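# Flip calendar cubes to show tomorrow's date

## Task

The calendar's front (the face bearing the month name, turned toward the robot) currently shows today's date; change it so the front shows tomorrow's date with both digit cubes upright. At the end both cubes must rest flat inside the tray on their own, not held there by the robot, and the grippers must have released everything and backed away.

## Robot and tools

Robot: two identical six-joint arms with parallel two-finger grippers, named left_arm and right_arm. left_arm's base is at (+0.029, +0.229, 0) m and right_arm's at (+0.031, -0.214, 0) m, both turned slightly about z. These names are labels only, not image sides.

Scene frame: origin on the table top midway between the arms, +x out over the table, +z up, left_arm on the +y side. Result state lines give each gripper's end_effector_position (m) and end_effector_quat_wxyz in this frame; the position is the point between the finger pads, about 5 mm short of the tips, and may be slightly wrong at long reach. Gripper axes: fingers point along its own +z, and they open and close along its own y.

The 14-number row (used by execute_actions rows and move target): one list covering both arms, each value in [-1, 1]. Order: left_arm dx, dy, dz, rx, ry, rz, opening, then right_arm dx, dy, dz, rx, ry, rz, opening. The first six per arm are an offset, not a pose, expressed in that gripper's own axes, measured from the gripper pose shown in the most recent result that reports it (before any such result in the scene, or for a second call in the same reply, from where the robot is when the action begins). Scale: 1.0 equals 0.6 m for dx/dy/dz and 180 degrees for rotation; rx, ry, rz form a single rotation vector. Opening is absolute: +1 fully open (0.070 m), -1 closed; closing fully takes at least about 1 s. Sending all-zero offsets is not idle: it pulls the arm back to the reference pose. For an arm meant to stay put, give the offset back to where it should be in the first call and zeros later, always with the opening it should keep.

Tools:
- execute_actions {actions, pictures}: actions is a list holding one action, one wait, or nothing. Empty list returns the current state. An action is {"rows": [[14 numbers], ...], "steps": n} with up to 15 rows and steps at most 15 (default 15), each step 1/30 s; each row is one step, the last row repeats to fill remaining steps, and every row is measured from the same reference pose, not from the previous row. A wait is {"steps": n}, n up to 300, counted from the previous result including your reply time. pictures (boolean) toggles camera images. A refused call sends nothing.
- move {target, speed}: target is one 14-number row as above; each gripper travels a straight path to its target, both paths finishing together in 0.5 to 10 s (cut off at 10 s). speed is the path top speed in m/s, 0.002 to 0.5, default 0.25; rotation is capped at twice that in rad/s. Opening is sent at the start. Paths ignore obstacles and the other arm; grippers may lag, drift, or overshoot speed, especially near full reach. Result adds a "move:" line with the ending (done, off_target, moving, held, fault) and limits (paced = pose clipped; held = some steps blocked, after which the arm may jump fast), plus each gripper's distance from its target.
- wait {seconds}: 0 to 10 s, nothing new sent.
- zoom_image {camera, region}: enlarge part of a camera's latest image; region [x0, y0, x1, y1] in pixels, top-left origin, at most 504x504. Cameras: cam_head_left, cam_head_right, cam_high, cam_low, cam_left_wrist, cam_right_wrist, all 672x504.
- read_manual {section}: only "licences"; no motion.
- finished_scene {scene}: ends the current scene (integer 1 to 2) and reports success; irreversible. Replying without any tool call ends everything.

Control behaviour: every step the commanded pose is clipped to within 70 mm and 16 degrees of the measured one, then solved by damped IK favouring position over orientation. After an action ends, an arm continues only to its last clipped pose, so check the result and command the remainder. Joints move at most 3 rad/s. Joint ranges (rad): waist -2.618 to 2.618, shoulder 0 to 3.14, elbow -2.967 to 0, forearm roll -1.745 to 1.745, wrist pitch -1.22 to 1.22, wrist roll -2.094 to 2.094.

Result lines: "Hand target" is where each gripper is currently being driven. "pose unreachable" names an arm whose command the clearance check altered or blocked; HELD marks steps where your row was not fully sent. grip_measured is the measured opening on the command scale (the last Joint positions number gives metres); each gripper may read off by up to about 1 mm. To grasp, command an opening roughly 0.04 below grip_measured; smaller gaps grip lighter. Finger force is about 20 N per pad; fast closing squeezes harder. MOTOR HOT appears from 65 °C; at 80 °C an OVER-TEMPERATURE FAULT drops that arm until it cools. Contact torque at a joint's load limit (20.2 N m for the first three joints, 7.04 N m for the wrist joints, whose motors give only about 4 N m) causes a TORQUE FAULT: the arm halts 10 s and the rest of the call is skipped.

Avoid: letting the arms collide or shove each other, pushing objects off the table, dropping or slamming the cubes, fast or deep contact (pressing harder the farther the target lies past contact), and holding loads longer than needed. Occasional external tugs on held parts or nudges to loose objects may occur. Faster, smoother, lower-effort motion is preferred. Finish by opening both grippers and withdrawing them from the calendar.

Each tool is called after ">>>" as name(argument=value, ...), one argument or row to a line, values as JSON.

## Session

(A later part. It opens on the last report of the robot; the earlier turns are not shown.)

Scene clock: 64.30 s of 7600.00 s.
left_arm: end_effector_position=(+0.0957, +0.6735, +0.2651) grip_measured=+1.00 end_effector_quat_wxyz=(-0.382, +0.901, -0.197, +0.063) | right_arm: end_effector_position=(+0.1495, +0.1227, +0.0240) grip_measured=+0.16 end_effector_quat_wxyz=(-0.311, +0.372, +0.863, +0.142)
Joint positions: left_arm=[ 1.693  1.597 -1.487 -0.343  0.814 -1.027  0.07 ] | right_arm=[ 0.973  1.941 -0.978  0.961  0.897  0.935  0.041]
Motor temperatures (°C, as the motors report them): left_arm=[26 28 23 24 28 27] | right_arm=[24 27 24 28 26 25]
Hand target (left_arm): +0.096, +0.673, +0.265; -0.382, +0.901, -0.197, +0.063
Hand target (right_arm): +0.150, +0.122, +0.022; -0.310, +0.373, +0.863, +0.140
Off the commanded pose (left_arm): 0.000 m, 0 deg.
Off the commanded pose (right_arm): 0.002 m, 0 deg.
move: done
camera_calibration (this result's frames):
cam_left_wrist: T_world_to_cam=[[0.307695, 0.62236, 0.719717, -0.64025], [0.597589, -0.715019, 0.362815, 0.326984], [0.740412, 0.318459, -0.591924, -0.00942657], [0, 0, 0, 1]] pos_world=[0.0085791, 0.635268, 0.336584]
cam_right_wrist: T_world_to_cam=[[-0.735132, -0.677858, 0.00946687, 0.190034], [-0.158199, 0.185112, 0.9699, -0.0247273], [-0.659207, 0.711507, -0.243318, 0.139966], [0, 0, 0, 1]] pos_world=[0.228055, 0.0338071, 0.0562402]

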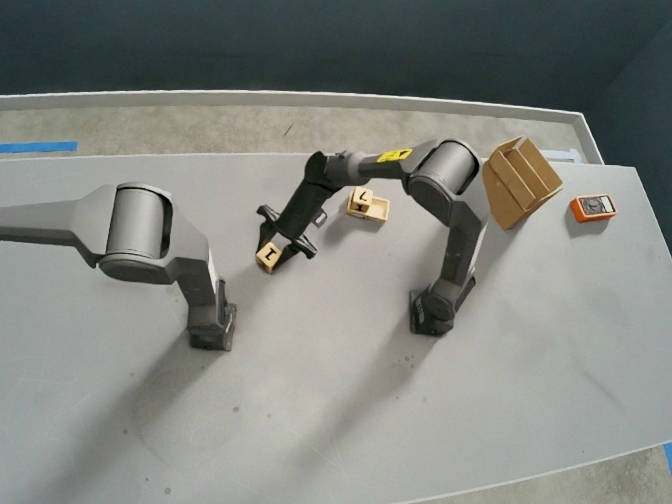

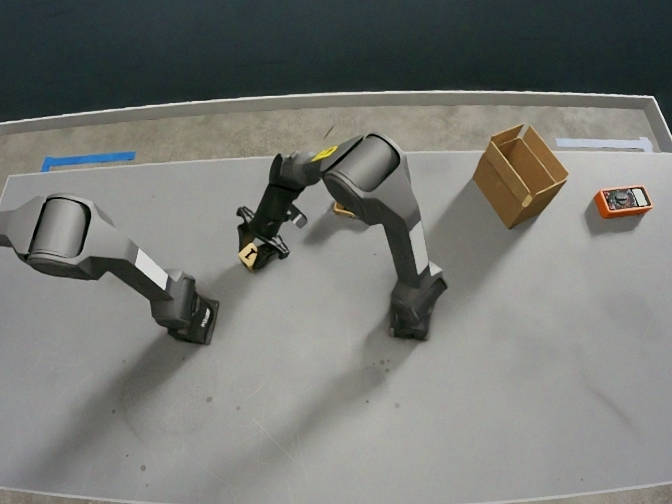

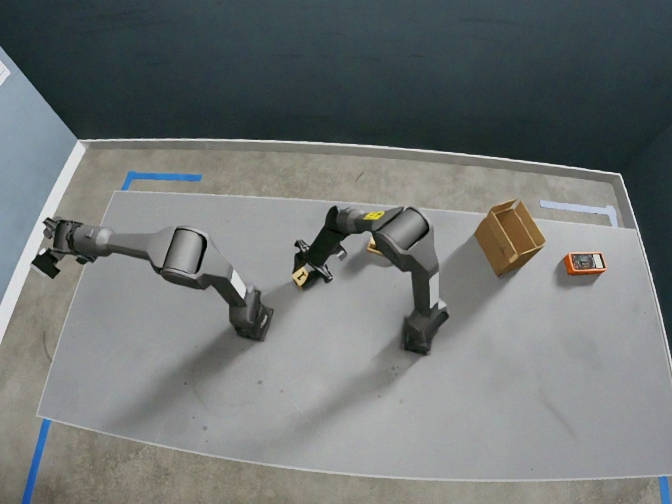

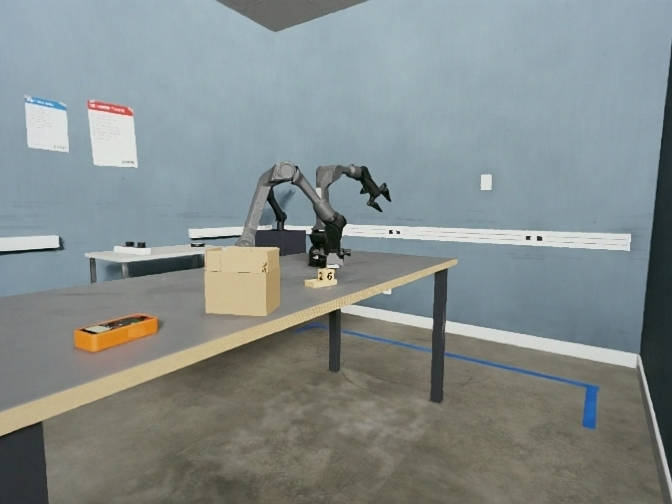

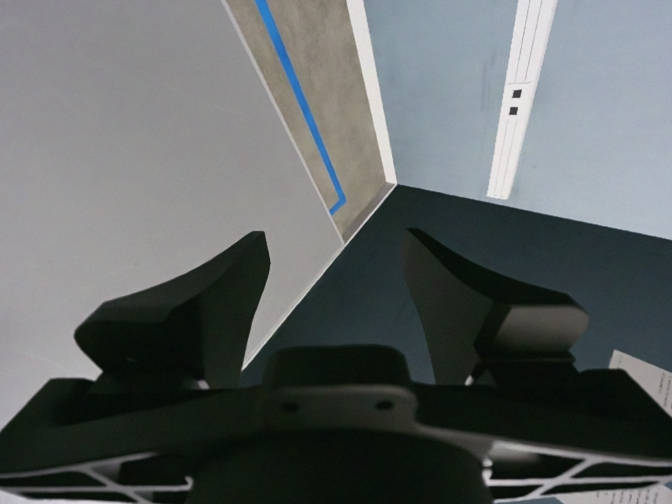

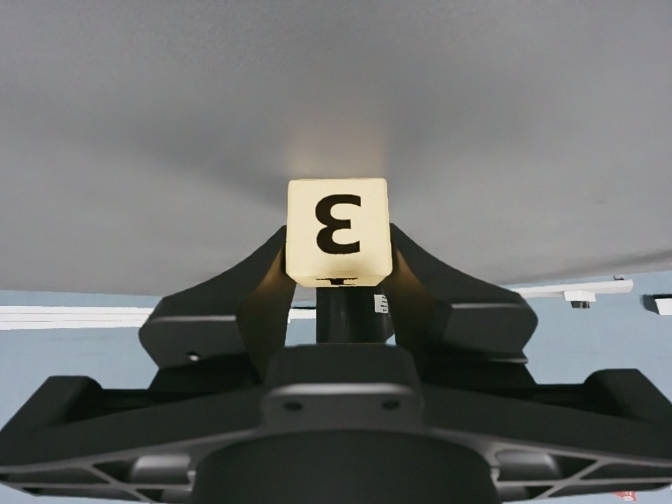

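>>> move(
  target=[0,0,0,0,0,0,1,0,0,0,0,0,0,1],
)

>>> move(
  target=[0,0,0,0,0,0,1,0.064,0,-0.077,0,0,0,1],
)

>>> move(
  target=[0,0,0,0,0,0,1,-0.004,-0.107,0.018,-0.048,-0.385,-0.542,1],
  speed=0.3,
)

Scene clock: 68.43 s of 7600.00 s.
left_arm: end_effector_position=(+0.0957, +0.6735, +0.2651) grip_measured=+1.00 end_effector_quat_wxyz=(-0.382, +0.901, -0.197, +0.063) | right_arm: end_effector_position=(+0.1495, +0.1226, +0.0237) grip_measured=+1.00 end_effector_quat_wxyz=(-0.311, +0.372, +0.863, +0.141)
Joint positions: left_arm=[ 1.693  1.597 -1.487 -0.343  0.814 -1.027  0.07 ] | right_arm=[ 0.973  1.941 -0.978  0.961  0.897  0.935  0.07 ]
Motor temperatures (°C, as the motors report them): left_arm=[26 28 23 24 28 27] | right_arm=[24 27 24 29 27 25]
Hand target (left_arm): +0.096, +0.673, +0.265; -0.382, +0.901, -0.197, +0.063
Hand target (right_arm): +0.150, +0.123, +0.024; -0.311, +0.372, +0.863, +0.142
Off the commanded pose (left_arm): 0.000 m, 0 deg.
Off the commanded pose (right_arm): 0.000 m, 0 deg.
move: done
camera_calibration (this result's frames):
cam_left_wrist: T_world_to_cam=[[0.307695, 0.622359, 0.719717, -0.64025], [0.597589, -0.715019, 0.362814, 0.326985], [0.740413, 0.318459, -0.591924, -0.00942659], [0, 0, 0, 1]] pos_world=[0.00857915, 0.635268, 0.336584]
cam_right_wrist: T_world_to_cam=[[-0.735304, -0.677662, 0.0101281, 0.189972], [-0.157792, 0.185709, 0.969853, -0.0246211], [-0.659113, 0.711538, -0.243482, 0.139995], [0, 0, 0, 1]] pos_world=[0.228075, 0.0336974, 0.0560411]

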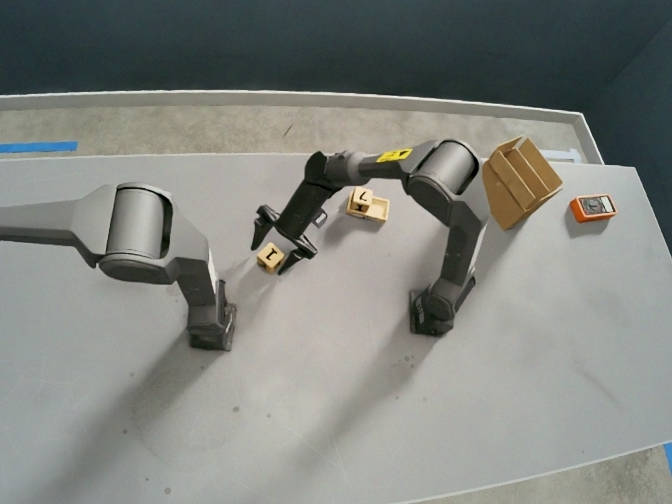

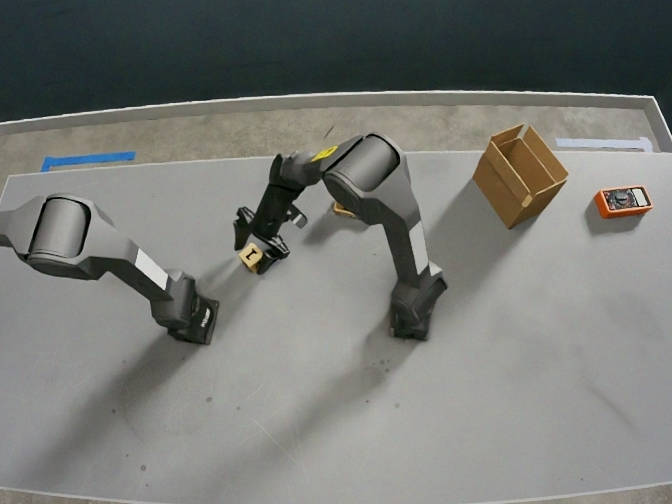

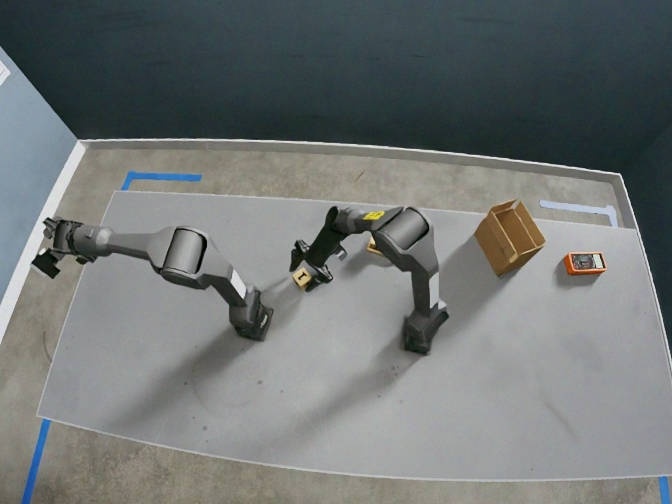

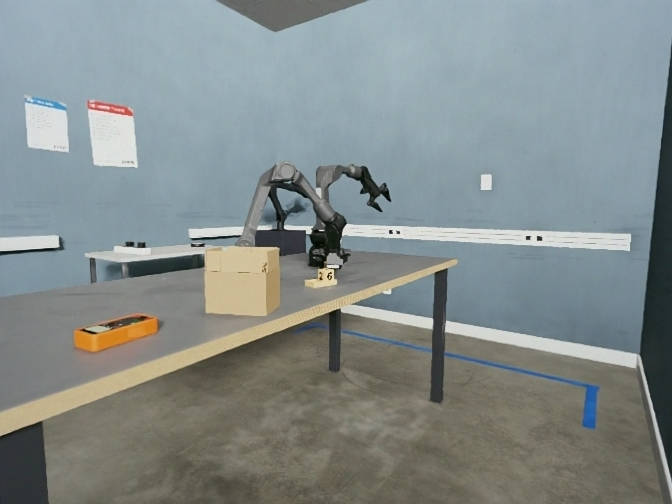

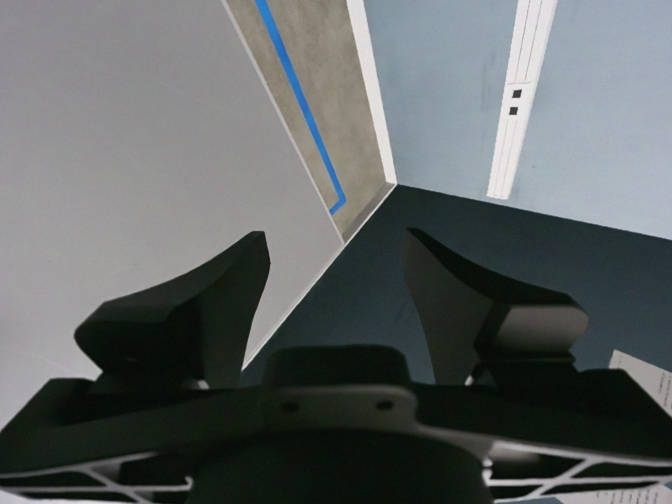

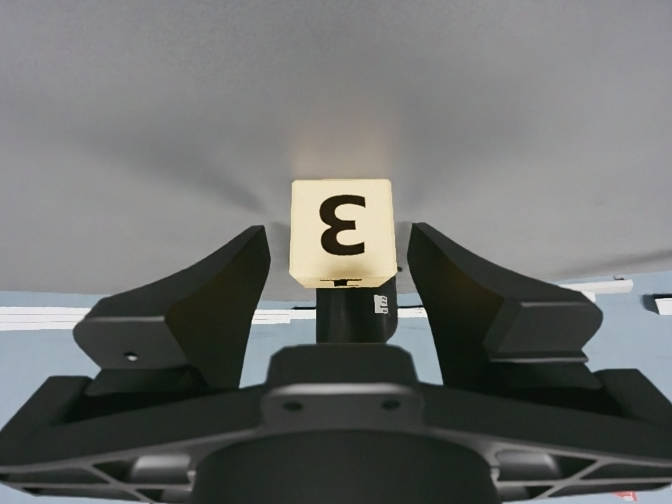

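Scene clock: 69.17 s of 7600.00 s.
left_arm: end_effector_position=(+0.0957, +0.6735, +0.2651) grip_measured=+1.00 end_effector_quat_wxyz=(-0.382, +0.901, -0.197, +0.063) | right_arm: end_effector_position=(+0.1498, +0.1224, +0.0854) grip_measured=+1.00 end_effector_quat_wxyz=(-0.311, +0.371, +0.863, +0.144)
Joint positions: left_arm=[ 1.693  1.597 -1.487 -0.343  0.814 -1.027  0.07 ] | right_arm=[ 0.971  1.8   -1.064  0.841  1.038  1.145  0.07 ]
Motor temperatures (°C, as the motors report them): left_arm=[26 28 23 24 28 27] | right_arm=[24 27 24 29 27 25]
Hand target (left_arm): +0.096, +0.673, +0.265; -0.382, +0.901, -0.197, +0.063
Hand target (right_arm): +0.150, +0.122, +0.084; -0.312, +0.372, +0.863, +0.142
Off the commanded pose (left_arm): 0.000 m, 0 deg.
Off the commanded pose (right_arm): 0.002 m, 0 deg.
move: done
camera_calibration (this result's frames):
cam_left_wrist: T_world_to_cam=[[0.307696, 0.62236, 0.719717, -0.64025], [0.597589, -0.715019, 0.362814, 0.326985], [0.740412, 0.318458, -0.591924, -0.00942644], [0, 0, 0, 1]] pos_world=[0.00857912, 0.635268, 0.336584]
cam_right_wrist: T_world_to_cam=[[-0.735466, -0.677535, 0.00601181, 0.189721], [-0.159556, 0.181808, 0.970303, -0.0836695], [-0.658507, 0.712665, -0.241819, 0.154946], [0, 0, 0, 1]] pos_world=[0.228216, 0.0333299, 0.117513]

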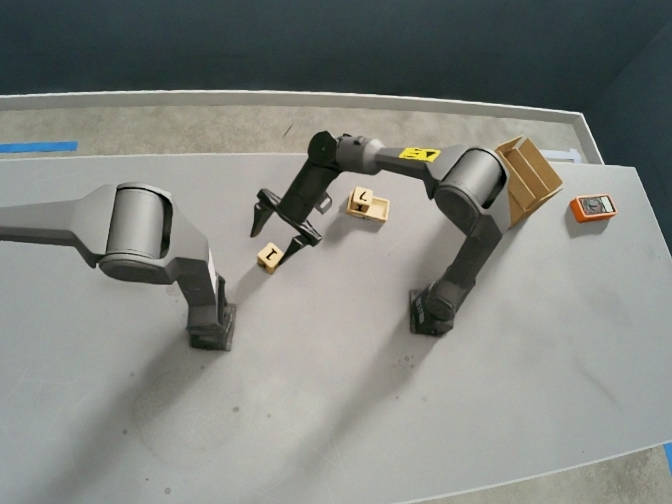

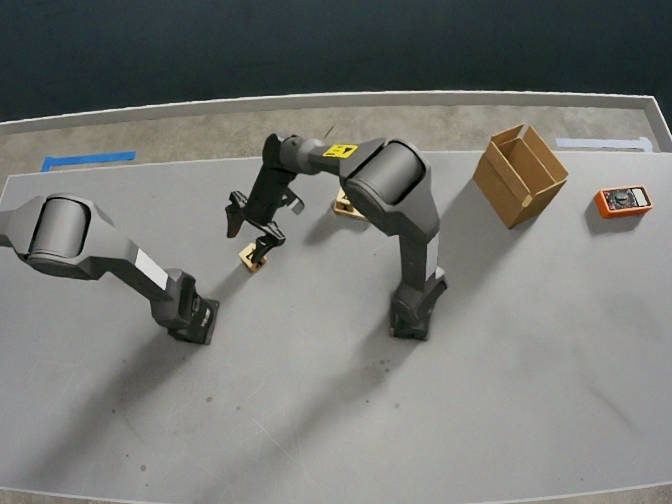

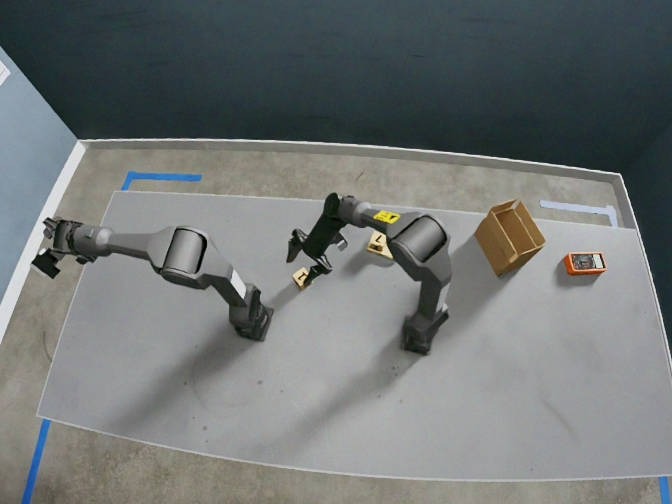

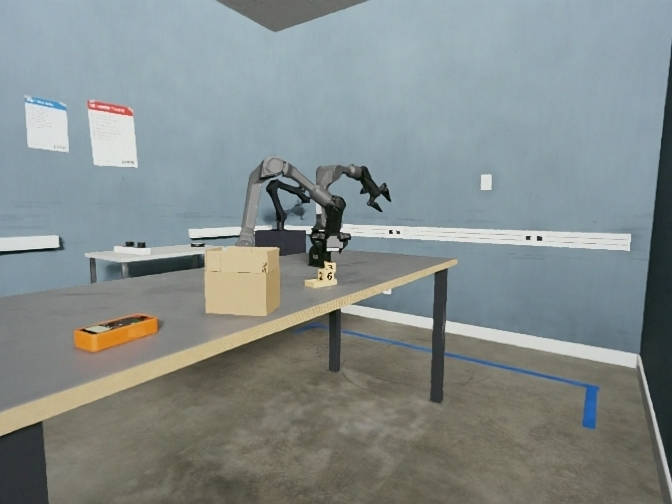

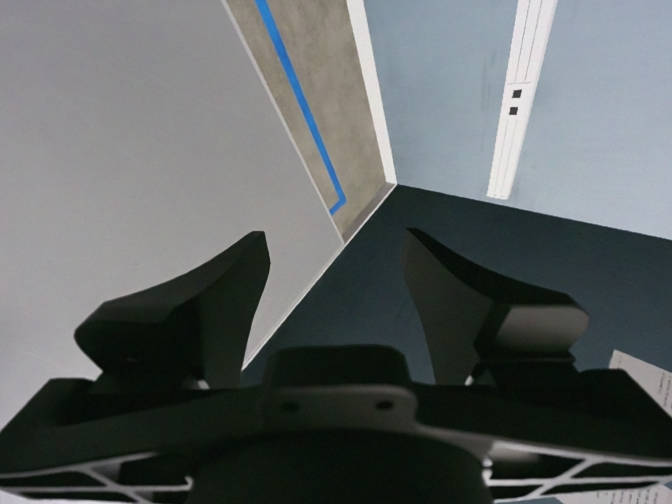

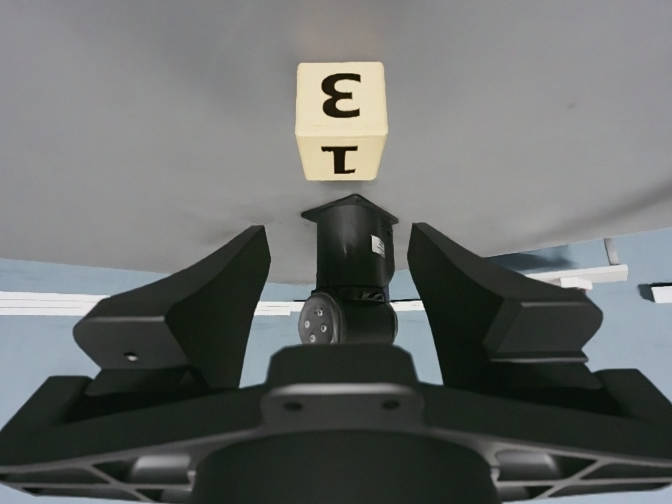

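Scene clock: 73.00 s of 7600.00 s.
left_arm: end_effector_position=(+0.0957, +0.6735, +0.2651) grip_measured=+1.00 end_effector_quat_wxyz=(-0.382, +0.901, -0.197, +0.063) | right_arm: end_effector_position=(+0.0932, +0.0830, +0.0759) grip_measured=+1.00 end_effector_quat_wxyz=(+0.363, -0.349, +0.851, +0.146)
Joint positions: left_arm=[ 1.693  1.597 -1.487 -0.343  0.814 -1.027  0.07 ] | right_arm=[ 1.995  1.488 -0.528 -1.291  0.719  2.106  0.07 ]
Motor temperatures (°C, as the motors report them): left_arm=[26 28 23 24 28 27] | right_arm=[24 27 24 29 27 25]
Hand target (left_arm): +0.096, +0.673, +0.265; -0.382, +0.901, -0.197, +0.063
Hand target (right_arm): +0.093, +0.083, +0.076; +0.363, -0.348, +0.852, +0.147
Off the commanded pose (left_arm): 0.000 m, 0 deg.
Off the commanded pose (right_arm): 0.006 m, 5 deg.
joint sent to its limit (right arm) — the command would take joint 6 (wrist roll) past its upper limit, so that joint was sent only as far as its limit.
move: off_target (right_arm)
camera_calibration (this result's frames):
cam_left_wrist: T_world_to_cam=[[0.307695, 0.62236, 0.719717, -0.64025], [0.597589, -0.715019, 0.362815, 0.326985], [0.740413, 0.318458, -0.591924, -0.00942654], [0, 0, 0, 1]] pos_world=[0.00857918, 0.635268, 0.336584]
cam_right_wrist: T_world_to_cam=[[0.683711, -0.72975, -0.00193043, -0.0058355], [-0.71845, -0.672655, -0.177103, 0.133762], [0.127942, 0.122474, -0.98419, 0.175506], [0, 0, 0, 1]] pos_world=[0.0776367, 0.0642226, 0.19641]

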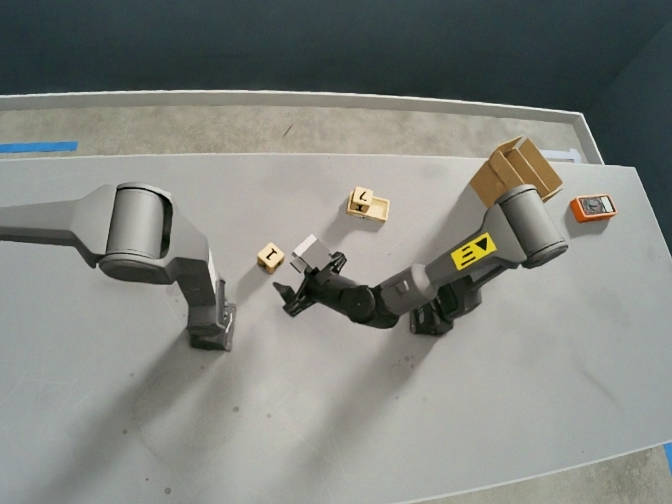

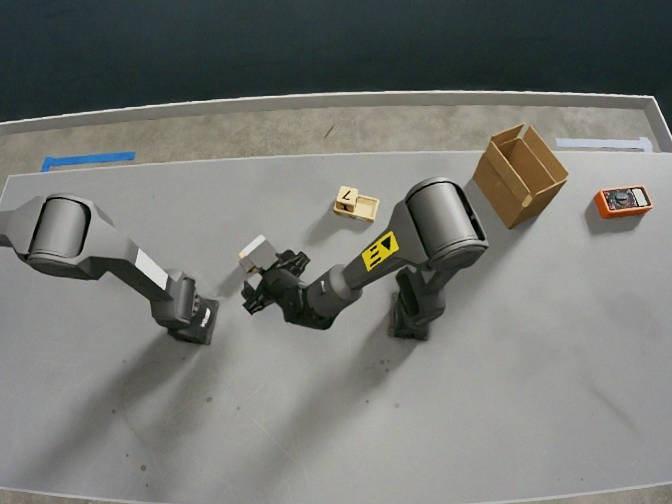

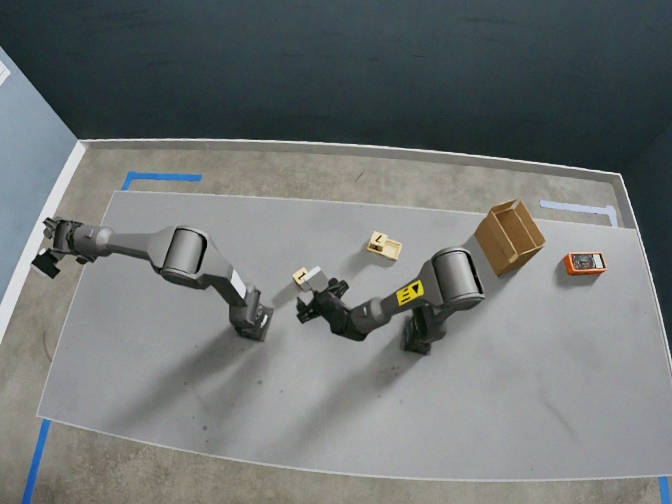

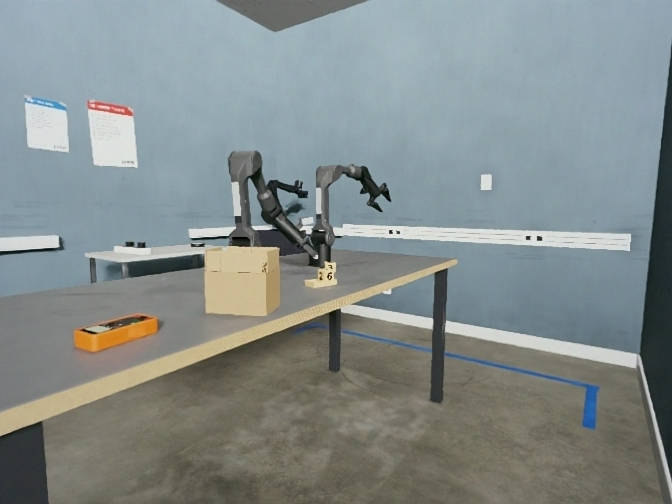

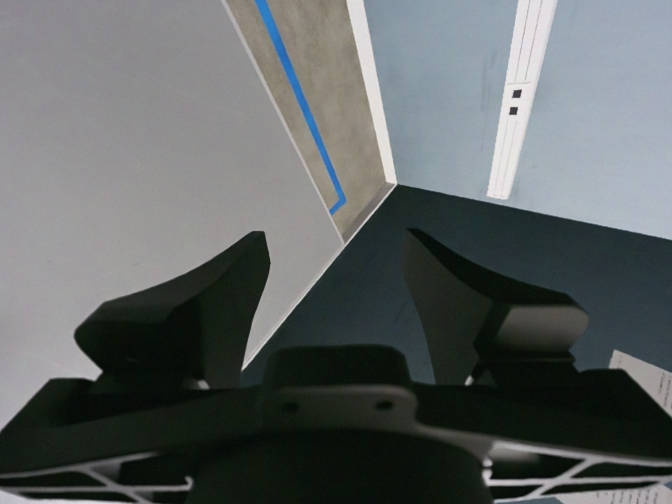

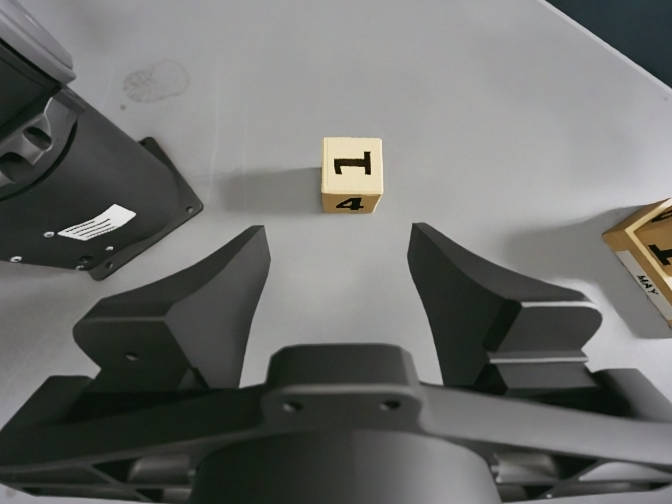

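>>> move(
  target=[0,0,0,0,0,0,1,0,0,0,-0.11,0.113,-0.152,1],
  speed=0.4,
)

>>> move(
  target=[0,0,0,0,0,0,1,0,0,0,0,-0.18,0,1],
  speed=0.3,
)

Scene clock: 78.50 s of 7600.00 s.
left_arm: end_effector_position=(+0.0957, +0.6735, +0.2651) grip_measured=+1.00 end_effector_quat_wxyz=(-0.382, +0.901, -0.197, +0.063) | right_arm: end_effector_position=(+0.0972, +0.0839, +0.0780) grip_measured=+1.00 end_effector_quat_wxyz=(-0.176, +0.612, -0.760, -0.132)
Joint positions: left_arm=[ 1.693  1.597 -1.487 -0.343  0.814 -1.027  0.07 ] | right_arm=[ 1.516  1.416 -0.7   -0.041  0.499  0.042  0.07 ]
Motor temperatures (°C, as the motors report them): left_arm=[26 28 23 24 29 27] | right_arm=[24 27 24 28 27 25]
Hand target (left_arm): +0.096, +0.673, +0.265; -0.382, +0.901, -0.197, +0.063
Hand target (right_arm): +0.097, +0.084, +0.078; +0.176, -0.612, +0.759, +0.132
Off the commanded pose (left_arm): 0.000 m, 0 deg.
Off the commanded pose (right_arm): 0.005 m, 1 deg.
After step 90, 0.43 s passed at rest.
move: off_target (right_arm)
camera_calibration (this result's frames):
cam_left_wrist: T_world_to_cam=[[0.307695, 0.622359, 0.719717, -0.64025], [0.597589, -0.715019, 0.362815, 0.326985], [0.740413, 0.318459, -0.591924, -0.00942663], [0, 0, 0, 1]] pos_world=[0.00857917, 0.635268, 0.336584]
cam_right_wrist: T_world_to_cam=[[0.970861, -0.238964, 0.0180163, -0.078546], [-0.238216, -0.954166, 0.181165, 0.0866051], [-0.0261012, -0.180177, -0.983288, 0.217236], [0, 0, 0, 1]] pos_world=[0.102558, 0.103007, 0.199331]

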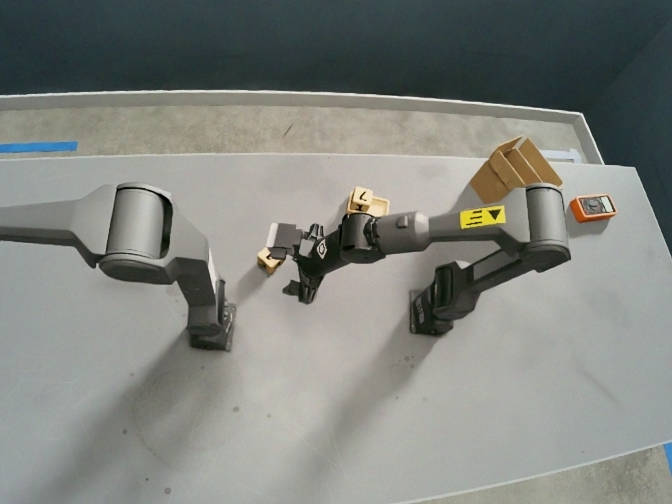

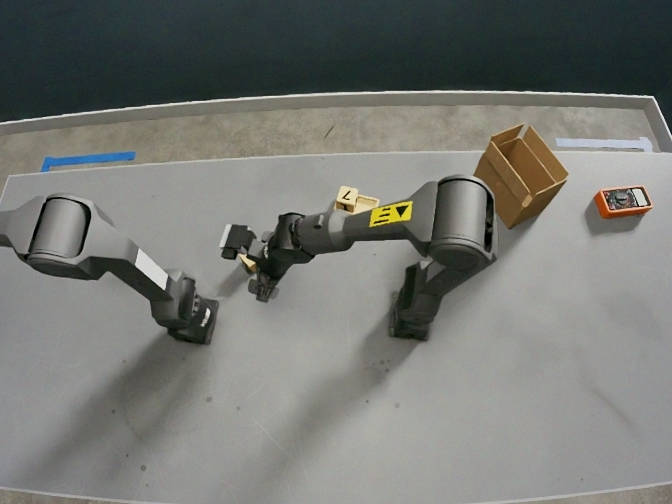

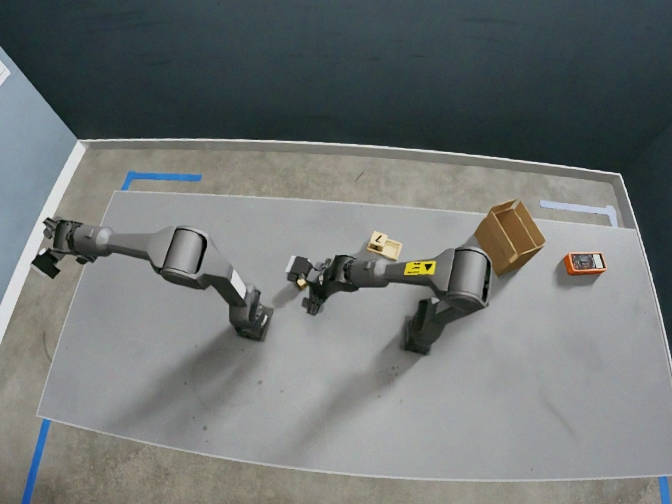

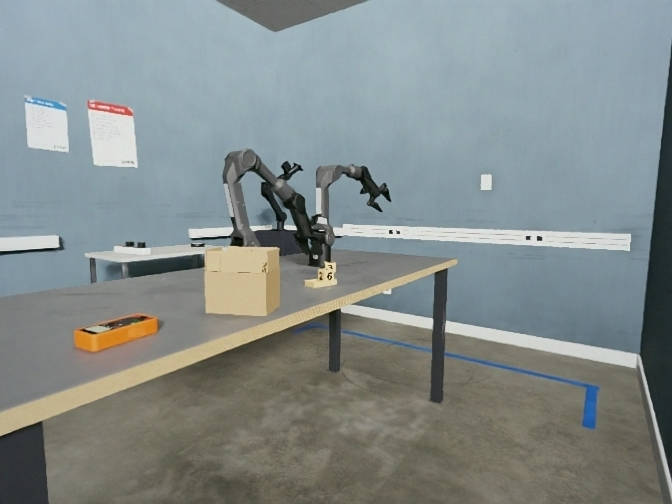

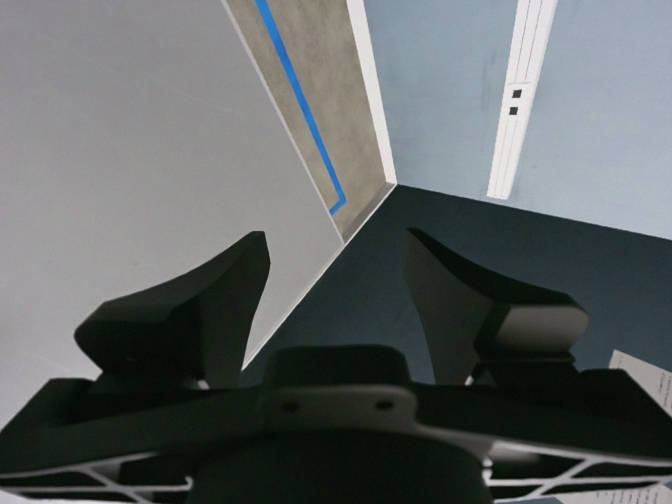

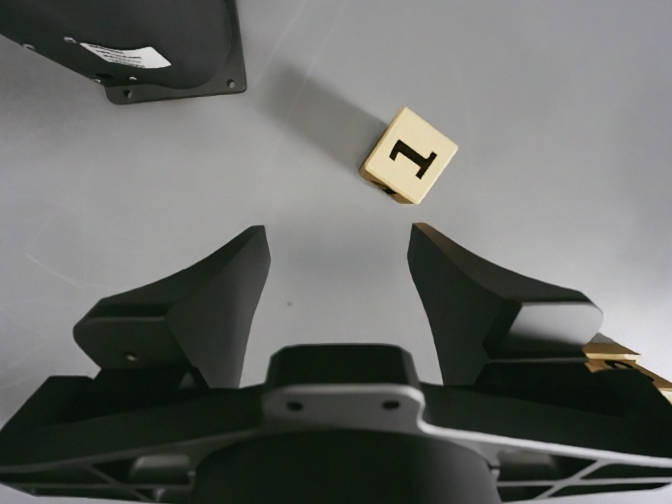

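Scene clock: 79.93 s of 7600.00 s.
left_arm: end_effector_position=(+0.0957, +0.6735, +0.2651) grip_measured=+1.00 end_effector_quat_wxyz=(-0.382, +0.901, -0.197, +0.063) | right_arm: end_effector_position=(+0.0970, +0.0831, +0.0789) grip_measured=+1.00 end_effector_quat_wxyz=(-0.379, +0.551, -0.680, -0.300)
Joint positions: left_arm=[ 1.693  1.597 -1.487 -0.343  0.814 -1.027  0.07 ] | right_arm=[ 1.505  1.359 -0.197  0.008 -0.513 -0.017  0.07 ]
Motor temperatures (°C, as the motors report them): left_arm=[26 28 23 24 29 27] | right_arm=[24 27 24 28 27 25]
Hand target (left_arm): +0.096, +0.673, +0.265; -0.382, +0.901, -0.197, +0.063
Hand target (right_arm): +0.097, +0.083, +0.079; +0.379, -0.552, +0.680, +0.300
Off the commanded pose (left_arm): 0.000 m, 0 deg.
Off the commanded pose (right_arm): 0.001 m, 0 deg.
move: done
camera_calibration (this result's frames):
cam_left_wrist: T_world_to_cam=[[0.307695, 0.62236, 0.719717, -0.64025], [0.597589, -0.715019, 0.362815, 0.326985], [0.740412, 0.318459, -0.591924, -0.00942656], [0, 0, 0, 1]] pos_world=[0.0085791, 0.635268, 0.336584]
cam_right_wrist: T_world_to_cam=[[0.972495, -0.232922, -0.000156983, -0.0777592], [-0.216155, -0.902238, -0.373154, 0.122942], [0.0867742, 0.362924, -0.92777, 0.157566], [0, 0, 0, 1]] pos_world=[0.0885223, 0.0356266, 0.192048]

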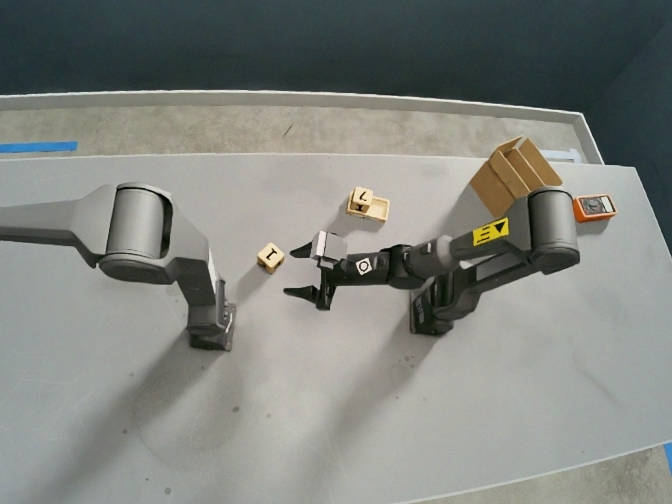

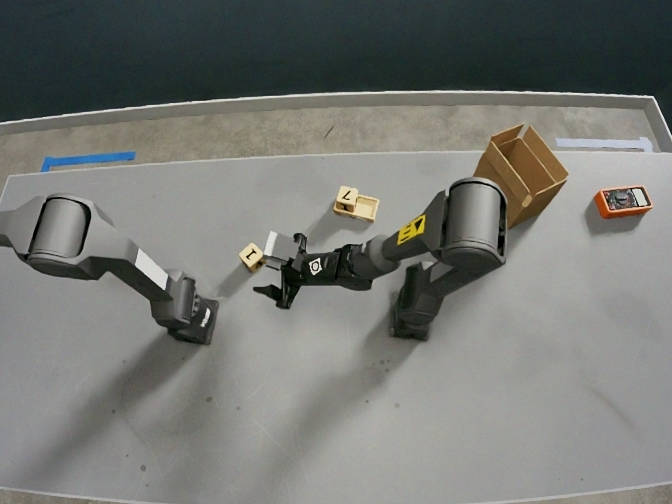

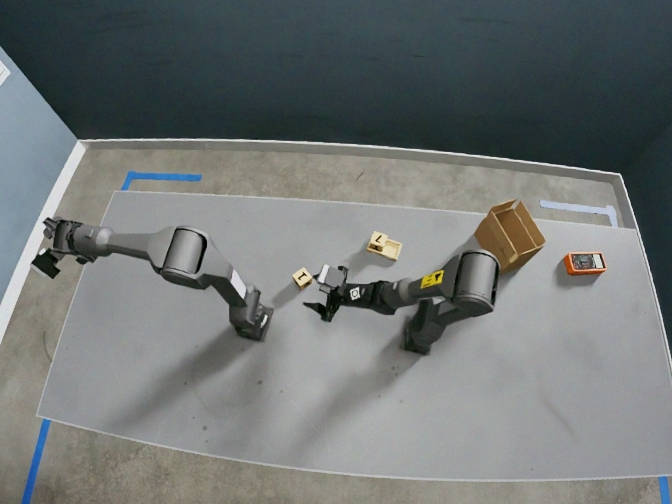

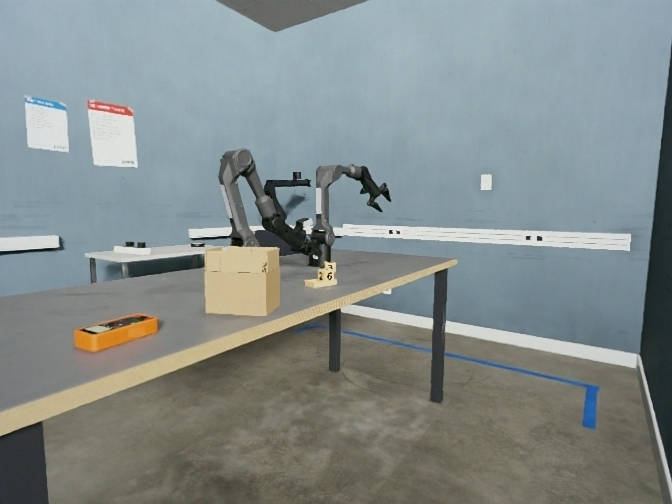

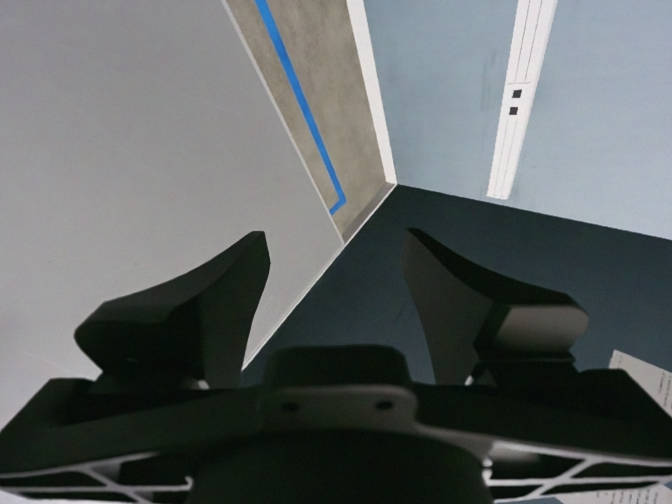

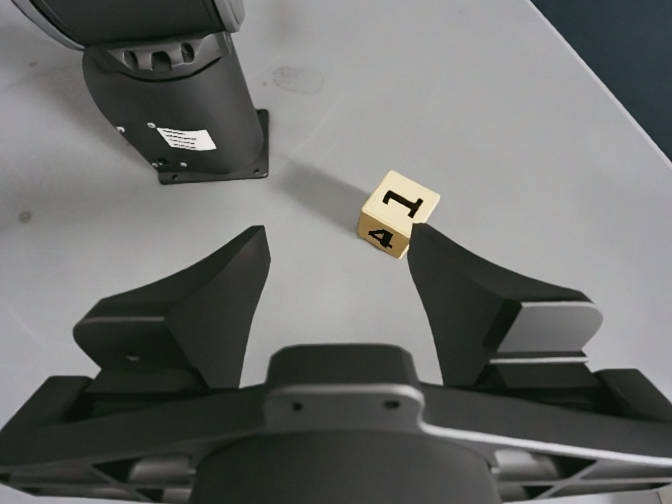

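>>> move(
  target=[0,0,0,0,0,0,1,0.035,-0.007,0.022,0.163,0,0.102,1],
)

Scene clock: 84.40 s of 7600.00 s.
left_arm: end_effector_position=(+0.0957, +0.6735, +0.2651) grip_measured=+1.00 end_effector_quat_wxyz=(-0.382, +0.901, -0.197, +0.063) | right_arm: end_effector_position=(+0.1003, +0.0810, +0.0526) grip_measured=+1.00 end_effector_quat_wxyz=(+0.455, -0.323, +0.812, +0.174)
Joint positions: left_arm=[ 1.693  1.597 -1.487 -0.343  0.814 -1.027  0.07 ] | right_arm=[ 2.113  1.704 -0.392  1.451 -0.935 -0.42   0.07 ]
Motor temperatures (°C, as the motors report them): left_arm=[26 28 23 24 29 27] | right_arm=[24 27 24 28 27 25]
Hand target (left_arm): +0.096, +0.673, +0.265; -0.382, +0.901, -0.197, +0.063
Hand target (right_arm): +0.100, +0.081, +0.053; +0.455, -0.322, +0.812, +0.174
Off the commanded pose (left_arm): 0.000 m, 0 deg.
Off the commanded pose (right_arm): 0.002 m, 0 deg.
move: done
camera_calibration (this result's frames):
cam_left_wrist: T_world_to_cam=[[0.307696, 0.622359, 0.719717, -0.64025], [0.597589, -0.71502, 0.362815, 0.326985], [0.740413, 0.318458, -0.591924, -0.00942656], [0, 0, 0, 1]] pos_world=[0.00857918, 0.635268, 0.336584]
cam_right_wrist: T_world_to_cam=[[0.666246, -0.745731, 0.00110767, -0.00935353], [-0.689268, -0.616366, -0.380791, 0.136628], [0.284651, 0.252937, -0.92466, 0.122494], [0, 0, 0, 1]] pos_world=[0.0655374, 0.0462547, 0.165302]

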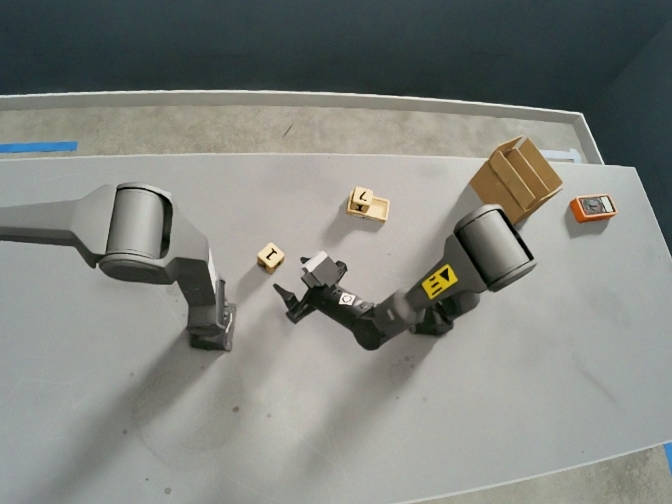

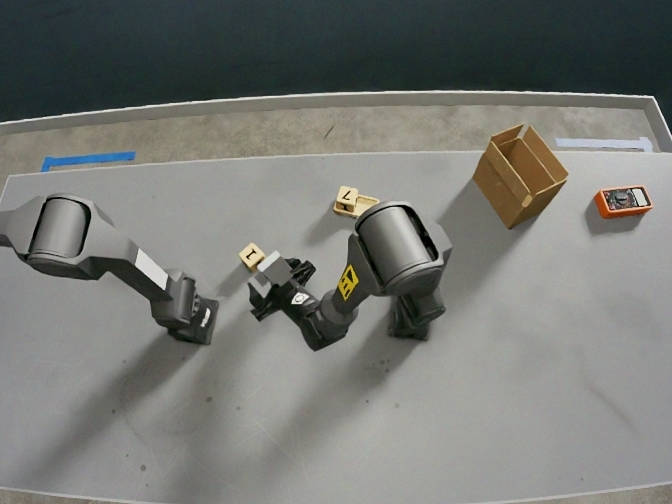

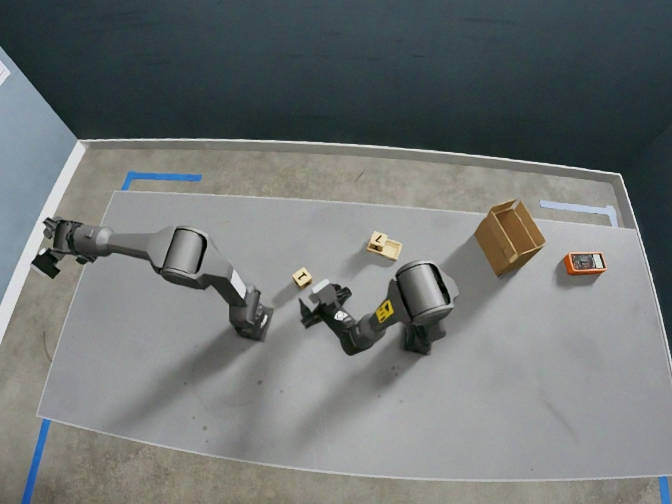

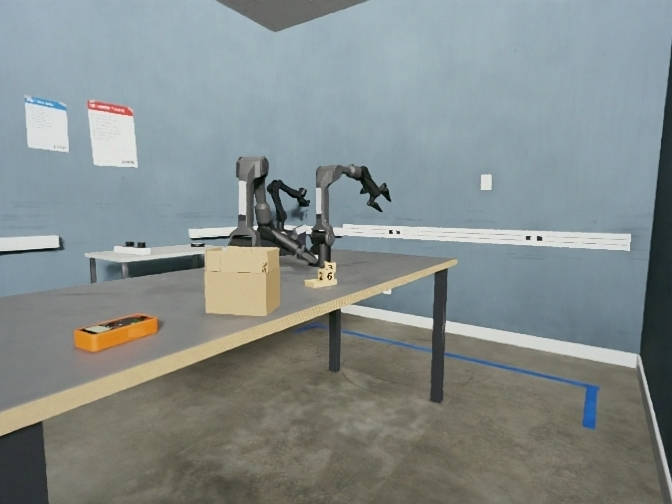

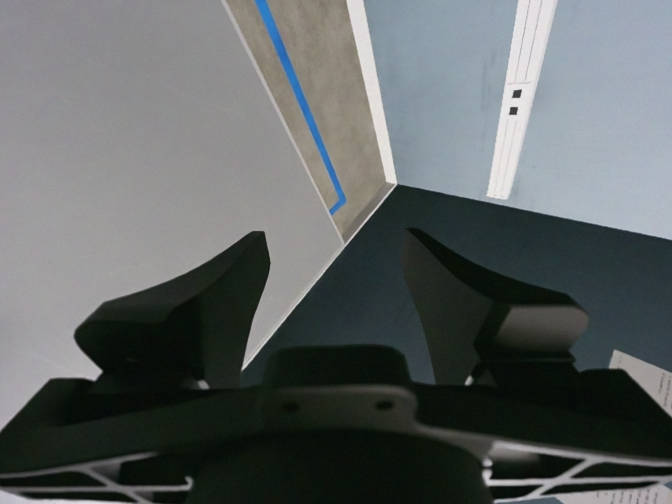

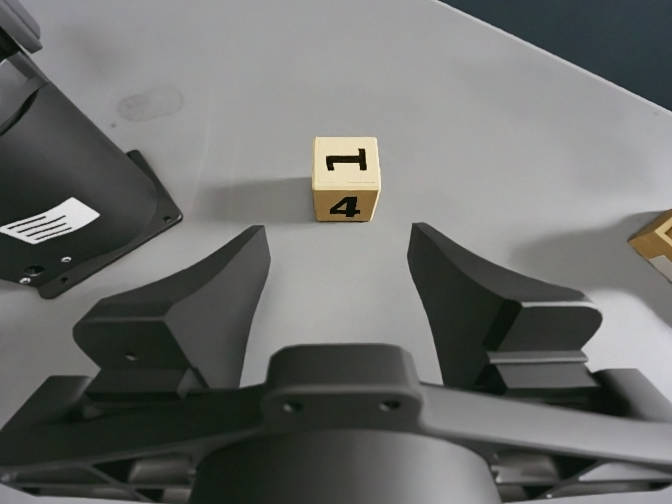

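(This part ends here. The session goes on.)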